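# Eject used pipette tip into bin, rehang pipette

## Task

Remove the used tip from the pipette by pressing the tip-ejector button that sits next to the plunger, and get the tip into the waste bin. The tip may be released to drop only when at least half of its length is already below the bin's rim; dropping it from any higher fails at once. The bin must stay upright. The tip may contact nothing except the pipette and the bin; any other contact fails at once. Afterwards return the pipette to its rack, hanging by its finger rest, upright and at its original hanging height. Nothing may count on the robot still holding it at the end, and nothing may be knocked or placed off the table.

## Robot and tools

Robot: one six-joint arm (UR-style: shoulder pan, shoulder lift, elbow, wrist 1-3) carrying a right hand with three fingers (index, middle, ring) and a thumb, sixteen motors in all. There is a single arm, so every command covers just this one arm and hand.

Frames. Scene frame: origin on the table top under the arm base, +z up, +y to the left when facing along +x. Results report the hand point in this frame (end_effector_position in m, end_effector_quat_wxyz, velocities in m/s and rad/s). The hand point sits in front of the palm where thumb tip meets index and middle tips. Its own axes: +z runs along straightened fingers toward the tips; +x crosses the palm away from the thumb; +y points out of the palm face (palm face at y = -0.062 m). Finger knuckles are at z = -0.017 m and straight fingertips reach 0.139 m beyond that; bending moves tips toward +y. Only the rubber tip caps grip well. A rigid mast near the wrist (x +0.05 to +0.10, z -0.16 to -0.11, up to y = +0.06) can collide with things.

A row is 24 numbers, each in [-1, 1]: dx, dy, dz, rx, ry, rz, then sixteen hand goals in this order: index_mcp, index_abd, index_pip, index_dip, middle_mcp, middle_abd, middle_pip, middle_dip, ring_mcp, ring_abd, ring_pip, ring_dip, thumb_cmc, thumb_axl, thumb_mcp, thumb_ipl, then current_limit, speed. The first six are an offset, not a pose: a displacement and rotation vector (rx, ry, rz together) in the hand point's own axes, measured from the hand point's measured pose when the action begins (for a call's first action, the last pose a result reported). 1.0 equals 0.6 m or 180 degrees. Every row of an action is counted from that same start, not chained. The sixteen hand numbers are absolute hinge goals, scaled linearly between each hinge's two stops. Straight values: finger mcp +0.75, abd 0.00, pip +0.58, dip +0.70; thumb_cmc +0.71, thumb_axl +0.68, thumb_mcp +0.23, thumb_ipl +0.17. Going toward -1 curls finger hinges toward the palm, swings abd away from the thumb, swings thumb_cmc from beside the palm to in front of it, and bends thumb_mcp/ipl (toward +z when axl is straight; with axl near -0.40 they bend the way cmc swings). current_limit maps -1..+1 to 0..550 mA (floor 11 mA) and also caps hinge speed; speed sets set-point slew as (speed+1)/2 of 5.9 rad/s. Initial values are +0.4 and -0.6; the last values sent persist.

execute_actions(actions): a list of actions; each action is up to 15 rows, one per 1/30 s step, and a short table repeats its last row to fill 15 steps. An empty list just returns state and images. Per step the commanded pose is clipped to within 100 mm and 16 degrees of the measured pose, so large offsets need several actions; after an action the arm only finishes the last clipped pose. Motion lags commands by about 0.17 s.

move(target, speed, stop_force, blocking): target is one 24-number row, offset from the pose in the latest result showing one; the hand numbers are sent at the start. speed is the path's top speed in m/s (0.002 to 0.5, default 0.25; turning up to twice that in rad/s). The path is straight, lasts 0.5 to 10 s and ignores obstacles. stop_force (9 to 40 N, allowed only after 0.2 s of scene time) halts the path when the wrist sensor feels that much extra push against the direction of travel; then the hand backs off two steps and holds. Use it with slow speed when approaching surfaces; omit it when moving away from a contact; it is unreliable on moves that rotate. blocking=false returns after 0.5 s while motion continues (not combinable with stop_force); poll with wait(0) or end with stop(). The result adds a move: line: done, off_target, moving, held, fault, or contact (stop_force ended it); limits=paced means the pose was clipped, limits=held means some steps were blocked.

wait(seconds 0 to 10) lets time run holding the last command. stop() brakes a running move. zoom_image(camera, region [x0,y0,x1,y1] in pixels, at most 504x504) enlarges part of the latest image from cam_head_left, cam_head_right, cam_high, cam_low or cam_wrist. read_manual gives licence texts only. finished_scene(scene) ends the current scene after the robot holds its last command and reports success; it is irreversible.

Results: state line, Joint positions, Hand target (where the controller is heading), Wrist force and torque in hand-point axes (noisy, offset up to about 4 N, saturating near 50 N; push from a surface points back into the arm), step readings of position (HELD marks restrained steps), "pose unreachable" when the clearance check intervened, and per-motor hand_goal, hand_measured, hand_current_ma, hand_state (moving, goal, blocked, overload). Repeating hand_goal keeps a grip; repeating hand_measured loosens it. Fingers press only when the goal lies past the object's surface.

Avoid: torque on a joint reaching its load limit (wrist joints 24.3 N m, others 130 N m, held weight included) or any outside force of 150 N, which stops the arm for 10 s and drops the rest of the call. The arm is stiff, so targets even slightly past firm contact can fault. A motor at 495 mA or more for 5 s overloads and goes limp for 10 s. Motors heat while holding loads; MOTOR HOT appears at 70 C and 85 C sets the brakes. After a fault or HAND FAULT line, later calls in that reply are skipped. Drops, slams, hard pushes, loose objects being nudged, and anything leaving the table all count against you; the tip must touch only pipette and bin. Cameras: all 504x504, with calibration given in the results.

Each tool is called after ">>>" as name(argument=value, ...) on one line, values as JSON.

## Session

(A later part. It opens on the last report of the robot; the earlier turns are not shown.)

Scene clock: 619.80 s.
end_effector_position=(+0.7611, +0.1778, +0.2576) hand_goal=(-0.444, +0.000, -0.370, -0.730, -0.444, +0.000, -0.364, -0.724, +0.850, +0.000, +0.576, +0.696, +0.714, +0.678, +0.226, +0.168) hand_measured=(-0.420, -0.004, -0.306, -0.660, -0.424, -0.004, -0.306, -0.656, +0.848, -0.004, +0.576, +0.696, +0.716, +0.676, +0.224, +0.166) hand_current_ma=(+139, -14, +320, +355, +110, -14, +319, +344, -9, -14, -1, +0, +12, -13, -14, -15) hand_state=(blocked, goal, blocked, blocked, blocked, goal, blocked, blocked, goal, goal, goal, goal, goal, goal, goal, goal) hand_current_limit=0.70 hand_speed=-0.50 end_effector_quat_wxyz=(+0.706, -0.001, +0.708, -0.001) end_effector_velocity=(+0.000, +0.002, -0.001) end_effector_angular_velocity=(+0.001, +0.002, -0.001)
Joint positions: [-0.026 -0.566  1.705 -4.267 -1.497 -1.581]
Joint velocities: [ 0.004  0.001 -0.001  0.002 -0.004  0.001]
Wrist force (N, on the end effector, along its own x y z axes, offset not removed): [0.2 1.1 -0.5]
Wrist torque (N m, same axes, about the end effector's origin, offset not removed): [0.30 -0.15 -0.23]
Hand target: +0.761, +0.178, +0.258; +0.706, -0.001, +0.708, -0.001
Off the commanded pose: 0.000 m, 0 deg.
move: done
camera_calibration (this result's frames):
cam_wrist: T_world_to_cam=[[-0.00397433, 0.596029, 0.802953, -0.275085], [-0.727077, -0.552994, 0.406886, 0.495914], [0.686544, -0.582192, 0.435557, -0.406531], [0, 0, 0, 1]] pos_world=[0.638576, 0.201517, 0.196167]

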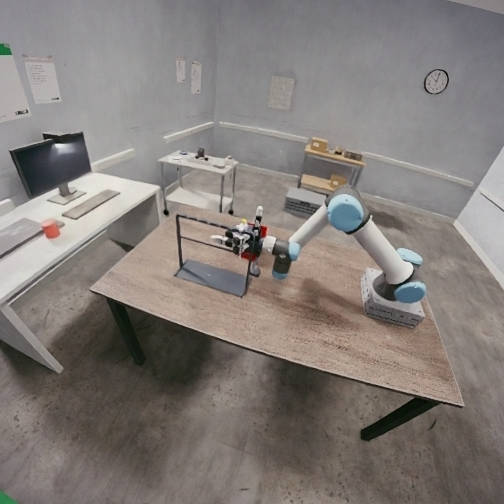

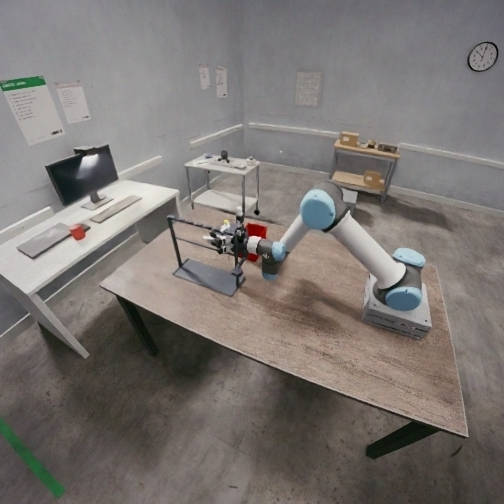

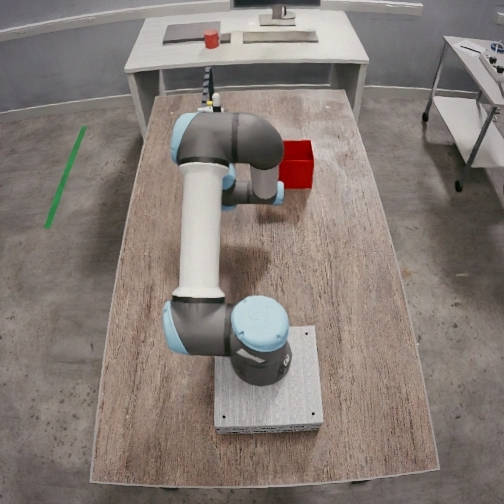

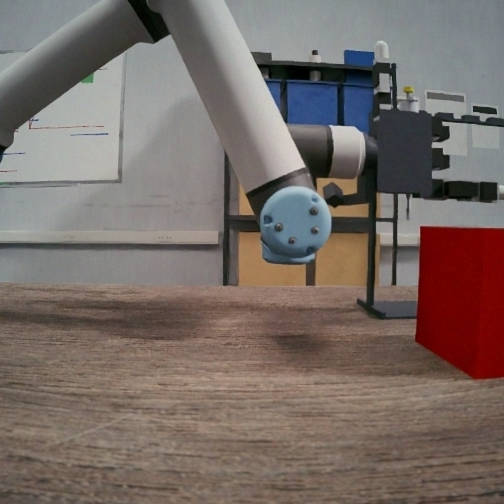

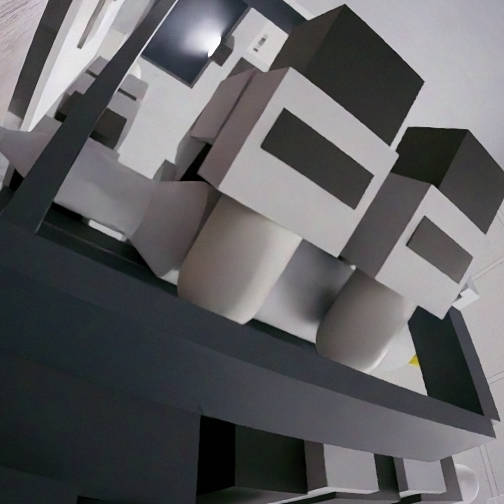

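>>> move(target=[0.0133, 0, 0, 0, 0, 0, -0.445, 0, -0.37, -0.73, -0.445, 0, -0.365, -0.725, 0.85, 0, 0.576, 0.696, 0.714, 0.678, 0.226, 0.168, 0.7, -0.5], speed=0.012)

>>> zoom_image(camera="cam_low", region=[385, 85, 435, 135])

Scene clock: 627.63 s.
end_effector_position=(+0.7611, +0.1777, +0.2498) hand_goal=(-0.444, +0.000, -0.370, -0.730, -0.444, +0.000, -0.364, -0.724, +0.850, +0.000, +0.576, +0.696, +0.714, +0.678, +0.226, +0.168) hand_measured=(-0.420, -0.004, -0.306, -0.660, -0.424, -0.004, -0.306, -0.656, +0.848, -0.004, +0.576, +0.696, +0.716, +0.676, +0.224, +0.166) hand_current_ma=(+139, -14, +320, +355, +110, -14, +319, +344, -9, -14, -1, +0, +12, -13, -14, -15) hand_state=(blocked, goal, blocked, blocked, blocked, goal, blocked, blocked, goal, goal, goal, goal, goal, goal, goal, goal) hand_current_limit=0.70 hand_speed=-0.50 end_effector_quat_wxyz=(+0.706, -0.001, +0.708, -0.001) end_effector_velocity=(-0.001, +0.000, -0.003) end_effector_angular_velocity=(-0.000, +0.002, +0.000)
Joint positions: [-0.026 -0.549  1.699 -4.278 -1.497 -1.581]
Joint velocities: [-0.     0.005  0.    -0.003  0.    -0.   ]
Wrist force (N, on the end effector, along its own x y z axes, offset not removed): [0.7 3.9 0.0]
Wrist torque (N m, same axes, about the end effector's origin, offset not removed): [0.41 -0.34 -0.17]
Hand target: +0.761, +0.178, +0.250; +0.706, -0.001, +0.708, -0.001
Off the commanded pose: 0.000 m, 0 deg.
move: done
camera_calibration (this result's frames):
cam_wrist: T_world_to_cam=[[-0.0039637, 0.596021, 0.802959, -0.268865], [-0.727072, -0.552998, 0.406891, 0.499034], [0.68655, -0.582196, 0.435542, -0.403138], [0, 0, 0, 1]] pos_world=[0.638542, 0.201508, 0.188418]

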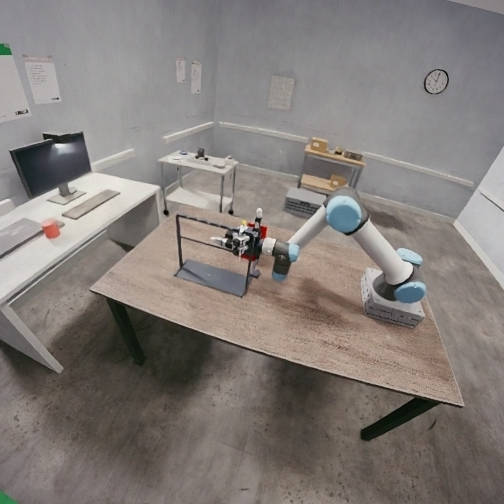

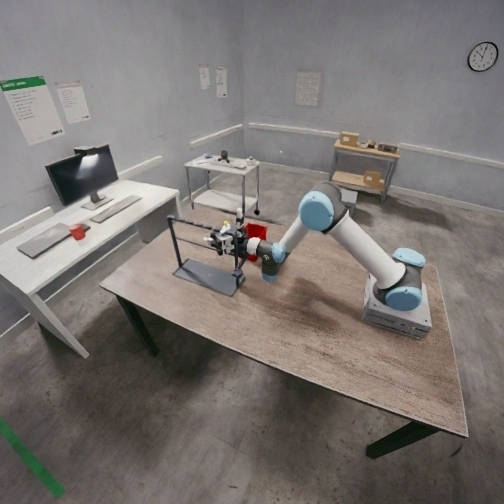

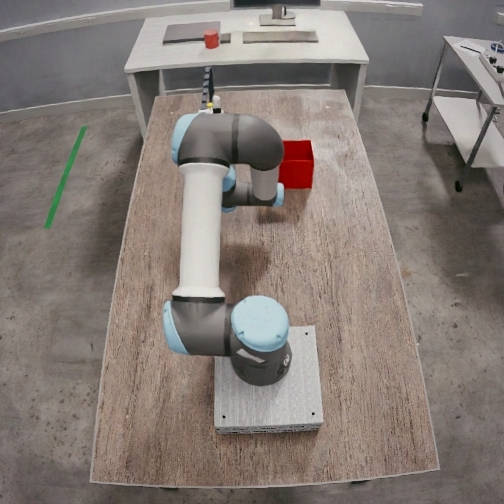

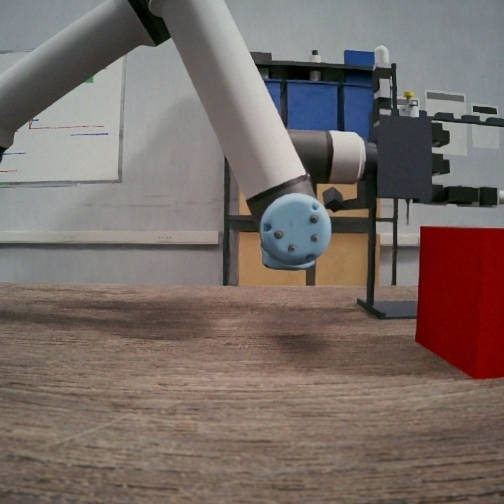

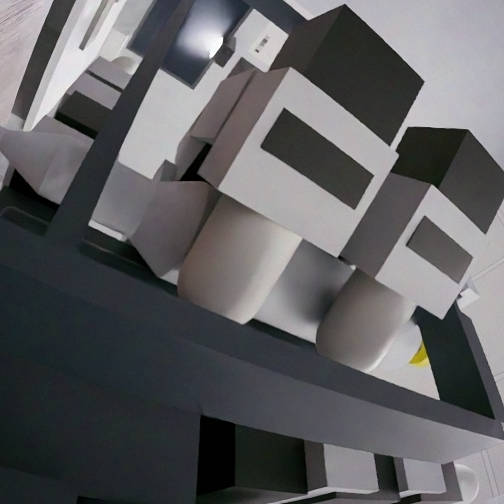

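Region (385, 85, 435, 135) of cam_low's 504x504 image, scaled by 10.080, with more detail than that image has.

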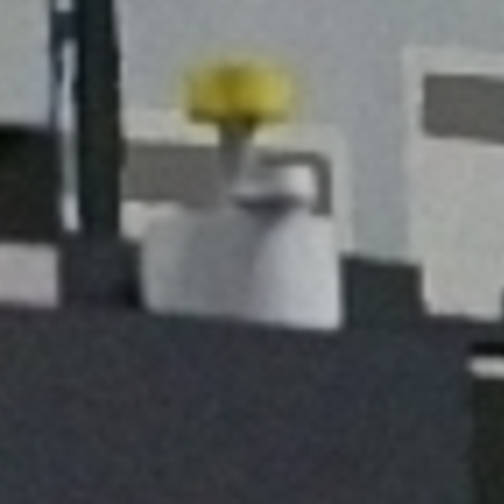

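>>> execute_actions(actions=[[[0,0,0,0,0,0,-0.415,0,-0.28,-0.655,-0.415,0,-0.28,-0.652,0.85,0,0.576,0.696,0.714,0.678,0.226,0.168,0.5,-0.6],[0,0,0,0,0,0,-0.415,0,-0.28,-0.655,-0.415,0,-0.28,-0.652,0.85,0,0.576,0.696,0.714,0.678,0.226,0.168,0.5,-0.6],[0,0,0,0,0,0,-0.415,0,-0.28,-0.655,-0.415,0,-0.28,-0.652,0.85,0,0.576,0.696,0.714,0.678,0.226,0.168,0.5,-0.6],[0,0,0,0,0,0,-0.415,0,-0.28,-0.655,-0.415,0,-0.28,-0.652,0.85,0,0.576,0.696,0.714,0.678,0.226,0.168,0.5,-0.6],[0,0,0,0,0,0,-0.40,0,0.5,-0.655,-0.40,0,0.5,-0.652,0.85,0,0.576,0.696,0.714,0.678,0.226,0.168,0.5,-0.3]],[[0,0,0,0,0,0,-0.35,0,0.5,-0.655,-0.35,0,0.5,-0.652,0.85,0,0.576,0.696,0.714,0.678,0.226,0.168,0.5,-0.3],[0,0,0,0,0,0,-0.35,0,0.5,-0.655,-0.35,0,0.5,-0.652,0.85,0,0.576,0.696,0.714,0.678,0.226,0.168,0.5,-0.3],[0,0,0,0,0,0,-0.35,0,0.5,-0.655,-0.35,0,0.5,-0.652,0.85,0,0.576,0.696,0.714,0.678,0.226,0.168,0.5,-0.3],[0,0,0,0,0,0,0.754,0,0.576,0.696,0.754,0,0.576,0.696,0.85,0,0.576,0.696,0.714,0.678,0.226,0.168,0.5,-0.3]]])

Scene clock: 651.30 s.
end_effector_position=(+0.7611, +0.1777, +0.2498) hand_goal=(+0.754, +0.000, +0.576, +0.696, +0.754, +0.000, +0.576, +0.696, +0.850, +0.000, +0.576, +0.696, +0.714, +0.678, +0.226, +0.168) hand_measured=(+0.038, -0.004, +0.574, -0.216, +0.052, -0.004, +0.574, -0.214, +0.848, -0.004, +0.576, +0.696, +0.716, +0.676, +0.224, +0.166) hand_current_ma=(-66, -14, -14, -74, -78, -14, -14, -74, -9, -14, -1, +0, +12, -13, -14, -14) hand_state=(moving, goal, goal, moving, moving, goal, goal, moving, goal, goal, goal, goal, goal, goal, goal, goal) hand_current_limit=0.50 hand_speed=-0.30 end_effector_quat_wxyz=(+0.706, -0.001, +0.708, -0.001) end_effector_velocity=(+0.000, +0.001, +0.001) end_effector_angular_velocity=(+0.000, -0.002, +0.001)
Joint positions: [-0.026 -0.549  1.699 -4.278 -1.497 -1.581]
Joint velocities: [ 0.001 -0.001 -0.001  0.     0.     0.   ]
Wrist force (N, on the end effector, along its own x y z axes, offset not removed): [2.5 4.6 0.6]
Wrist torque (N m, same axes, about the end effector's origin, offset not removed): [0.47 -0.37 0.03]
Hand target: +0.761, +0.178, +0.250; +0.706, -0.001, +0.708, -0.001
Off the commanded pose: 0.000 m, 0 deg.
Step readings (end_effector_position; steps 1 to 15: 1st action; 16 to 30: 2nd action):
0: (+0.7611, +0.1777, +0.2496)
1: (+0.7611, +0.1777, +0.2496)
2: (+0.7611, +0.1777, +0.2496)
4: (+0.7611, +0.1777, +0.2496)
8: (+0.7611, +0.1777, +0.2498)
15: (+0.7611, +0.1777, +0.2498)
16: (+0.7611, +0.1777, +0.2498)
17: (+0.7611, +0.1777, +0.2498)
19: (+0.7611, +0.1777, +0.2498)
23: (+0.7611, +0.1777, +0.2498)
30: end_effector_position above
camera_calibration (this result's frames):
cam_wrist: T_world_to_cam=[[-0.00398389, 0.596023, 0.802958, -0.26884], [-0.727083, -0.552996, 0.406873, 0.499047], [0.686538, -0.582196, 0.435561, -0.403143], [0, 0, 0, 1]] pos_world=[0.63855, 0.201498, 0.188412]

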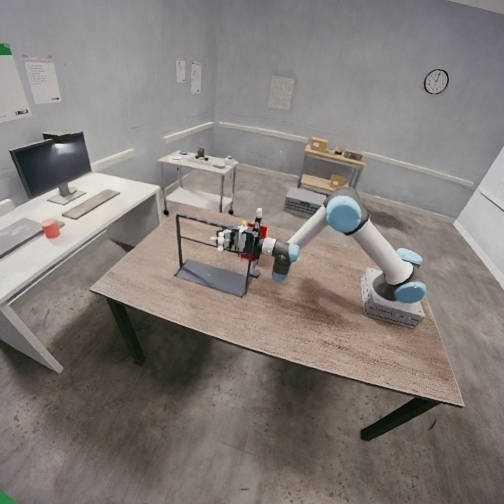

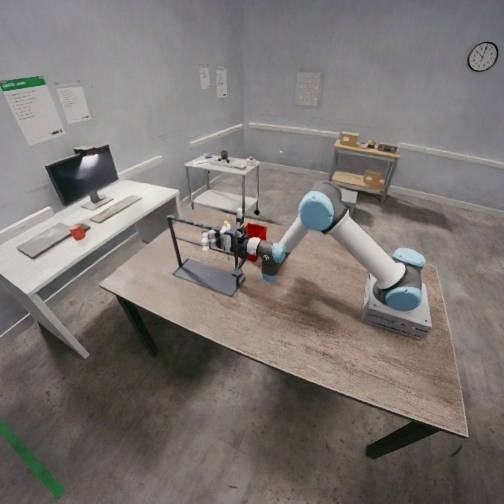

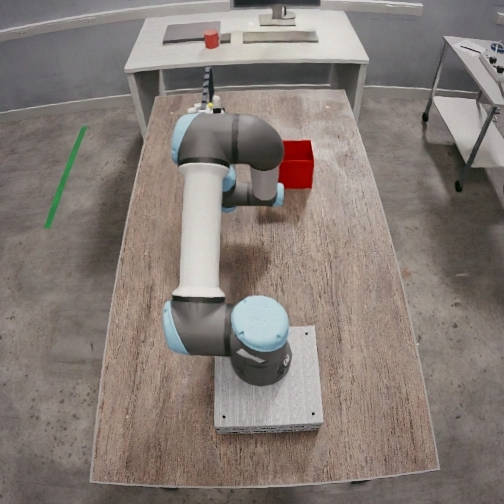

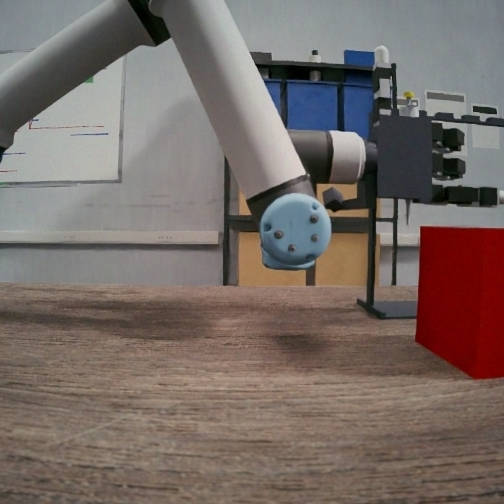

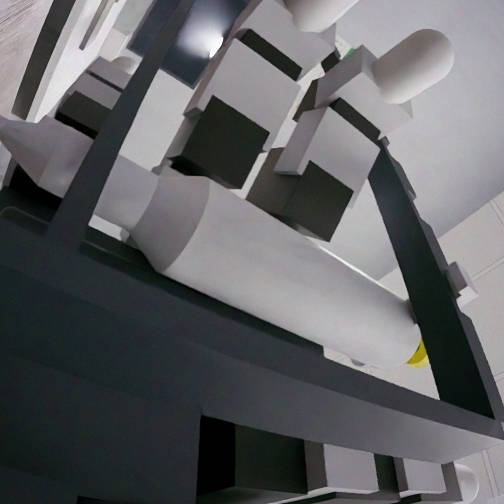

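The pipette is hanging with its lip behind the bar. I'll back the hand away.

>>> move(target=[0, -0.12, -0.05, 0, 0, 0, 0.754, 0, 0.576, 0.696, 0.754, 0, 0.576, 0.696, 0.754, 0, 0.576, 0.696, 0.714, 0.678, 0.226, 0.168, 0.5, -0.3], speed=0.12)

>>> zoom_image(camera="cam_head_left", region=[210, 200, 280, 280])

>>> zoom_image(camera="cam_low", region=[370, 70, 450, 250])

>>> zoom_image(camera="cam_high", region=[260, 125, 330, 195])

Scene clock: 660.53 s.
end_effector_position=(+0.7312, +0.1059, +0.2501) hand_goal=(+0.754, +0.000, +0.576, +0.696, +0.754, +0.000, +0.576, +0.696, +0.754, +0.000, +0.576, +0.696, +0.714, +0.678, +0.226, +0.168) hand_measured=(+0.752, -0.004, +0.574, +0.694, +0.752, -0.004, +0.574, +0.694, +0.756, -0.004, +0.576, +0.696, +0.716, +0.676, +0.224, +0.166) hand_current_ma=(-10, -14, -12, -15, -12, -14, -12, -15, +10, -14, -1, +0, +12, -13, -14, -14) hand_state=(goal, goal, goal, goal, goal, goal, goal, goal, goal, goal, goal, goal, goal, goal, goal, goal) hand_current_limit=0.50 hand_speed=-0.30 end_effector_quat_wxyz=(+0.706, -0.001, +0.708, -0.001) end_effector_velocity=(-0.001, -0.001, -0.001) end_effector_angular_velocity=(+0.001, +0.002, +0.002)
Joint positions: [-0.176 -0.586  1.819 -4.361 -1.347 -1.583]
Joint velocities: [-0.004 -0.     0.004 -0.002  0.006  0.001]
Wrist force (N, on the end effector, along its own x y z axes, offset not removed): [0.4 3.1 -0.7]
Wrist torque (N m, same axes, about the end effector's origin, offset not removed): [0.42 -0.26 0.00]
Hand target: +0.731, +0.106, +0.250; +0.706, -0.001, +0.708, -0.001
Off the commanded pose: 0.000 m, 0 deg.
move: done
camera_calibration (this result's frames):
cam_wrist: T_world_to_cam=[[-0.00396713, 0.595994, 0.802979, -0.226416], [-0.72711, -0.552981, 0.406846, 0.437547], [0.68651, -0.58224, 0.435546, -0.424536], [0, 0, 0, 1]] pos_world=[0.608695, 0.129716, 0.188698]

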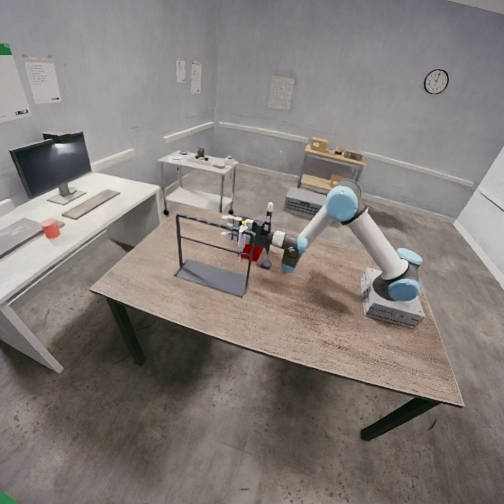

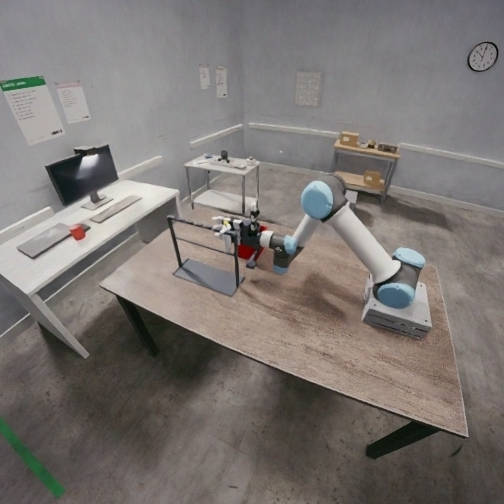

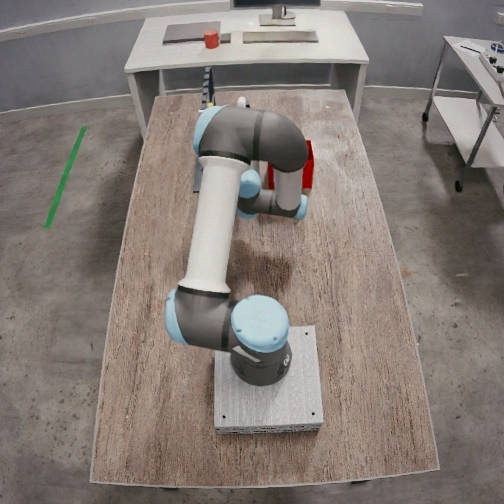

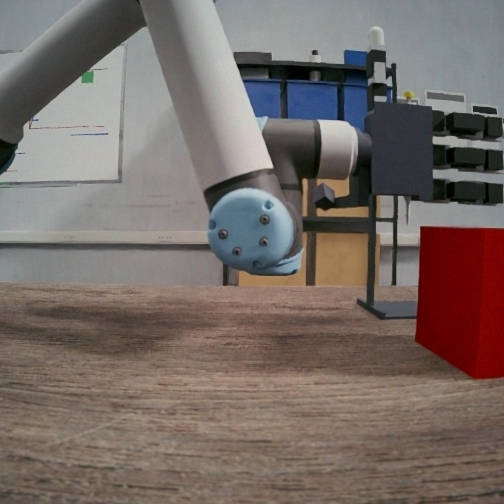

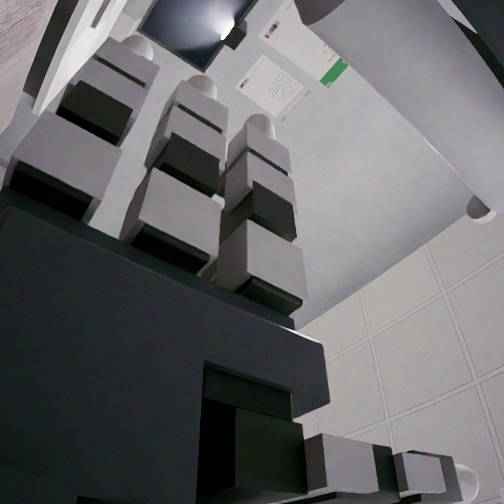

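Region (210, 200, 280, 280) of cam_head_left's 504x504 image, scaled by 6.300, with more detail than that image has; it fills the left 441 columns of this view, and the rest is white.

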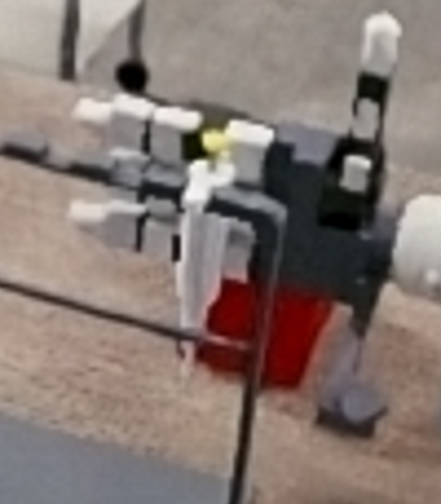

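Region (370, 70, 450, 250) of cam_low's 504x504 image, scaled by 2.800, with more detail than that image has.

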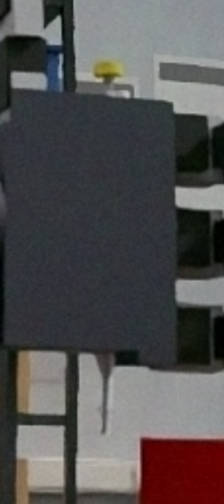

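Region (260, 125, 330, 195) of cam_high's 504x504 image, scaled by 7.200, with more detail than that image has.

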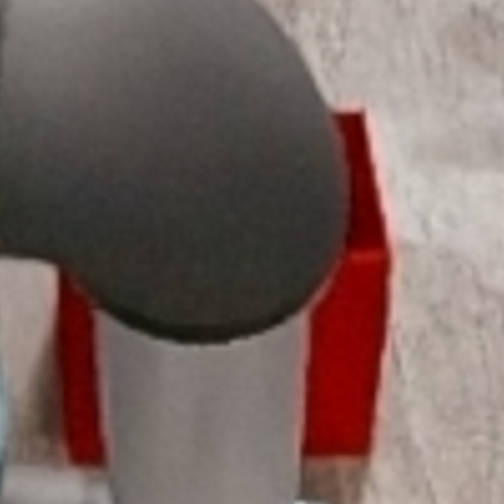

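>>> finished_scene(scene=1)

The scene is finished: the task was done.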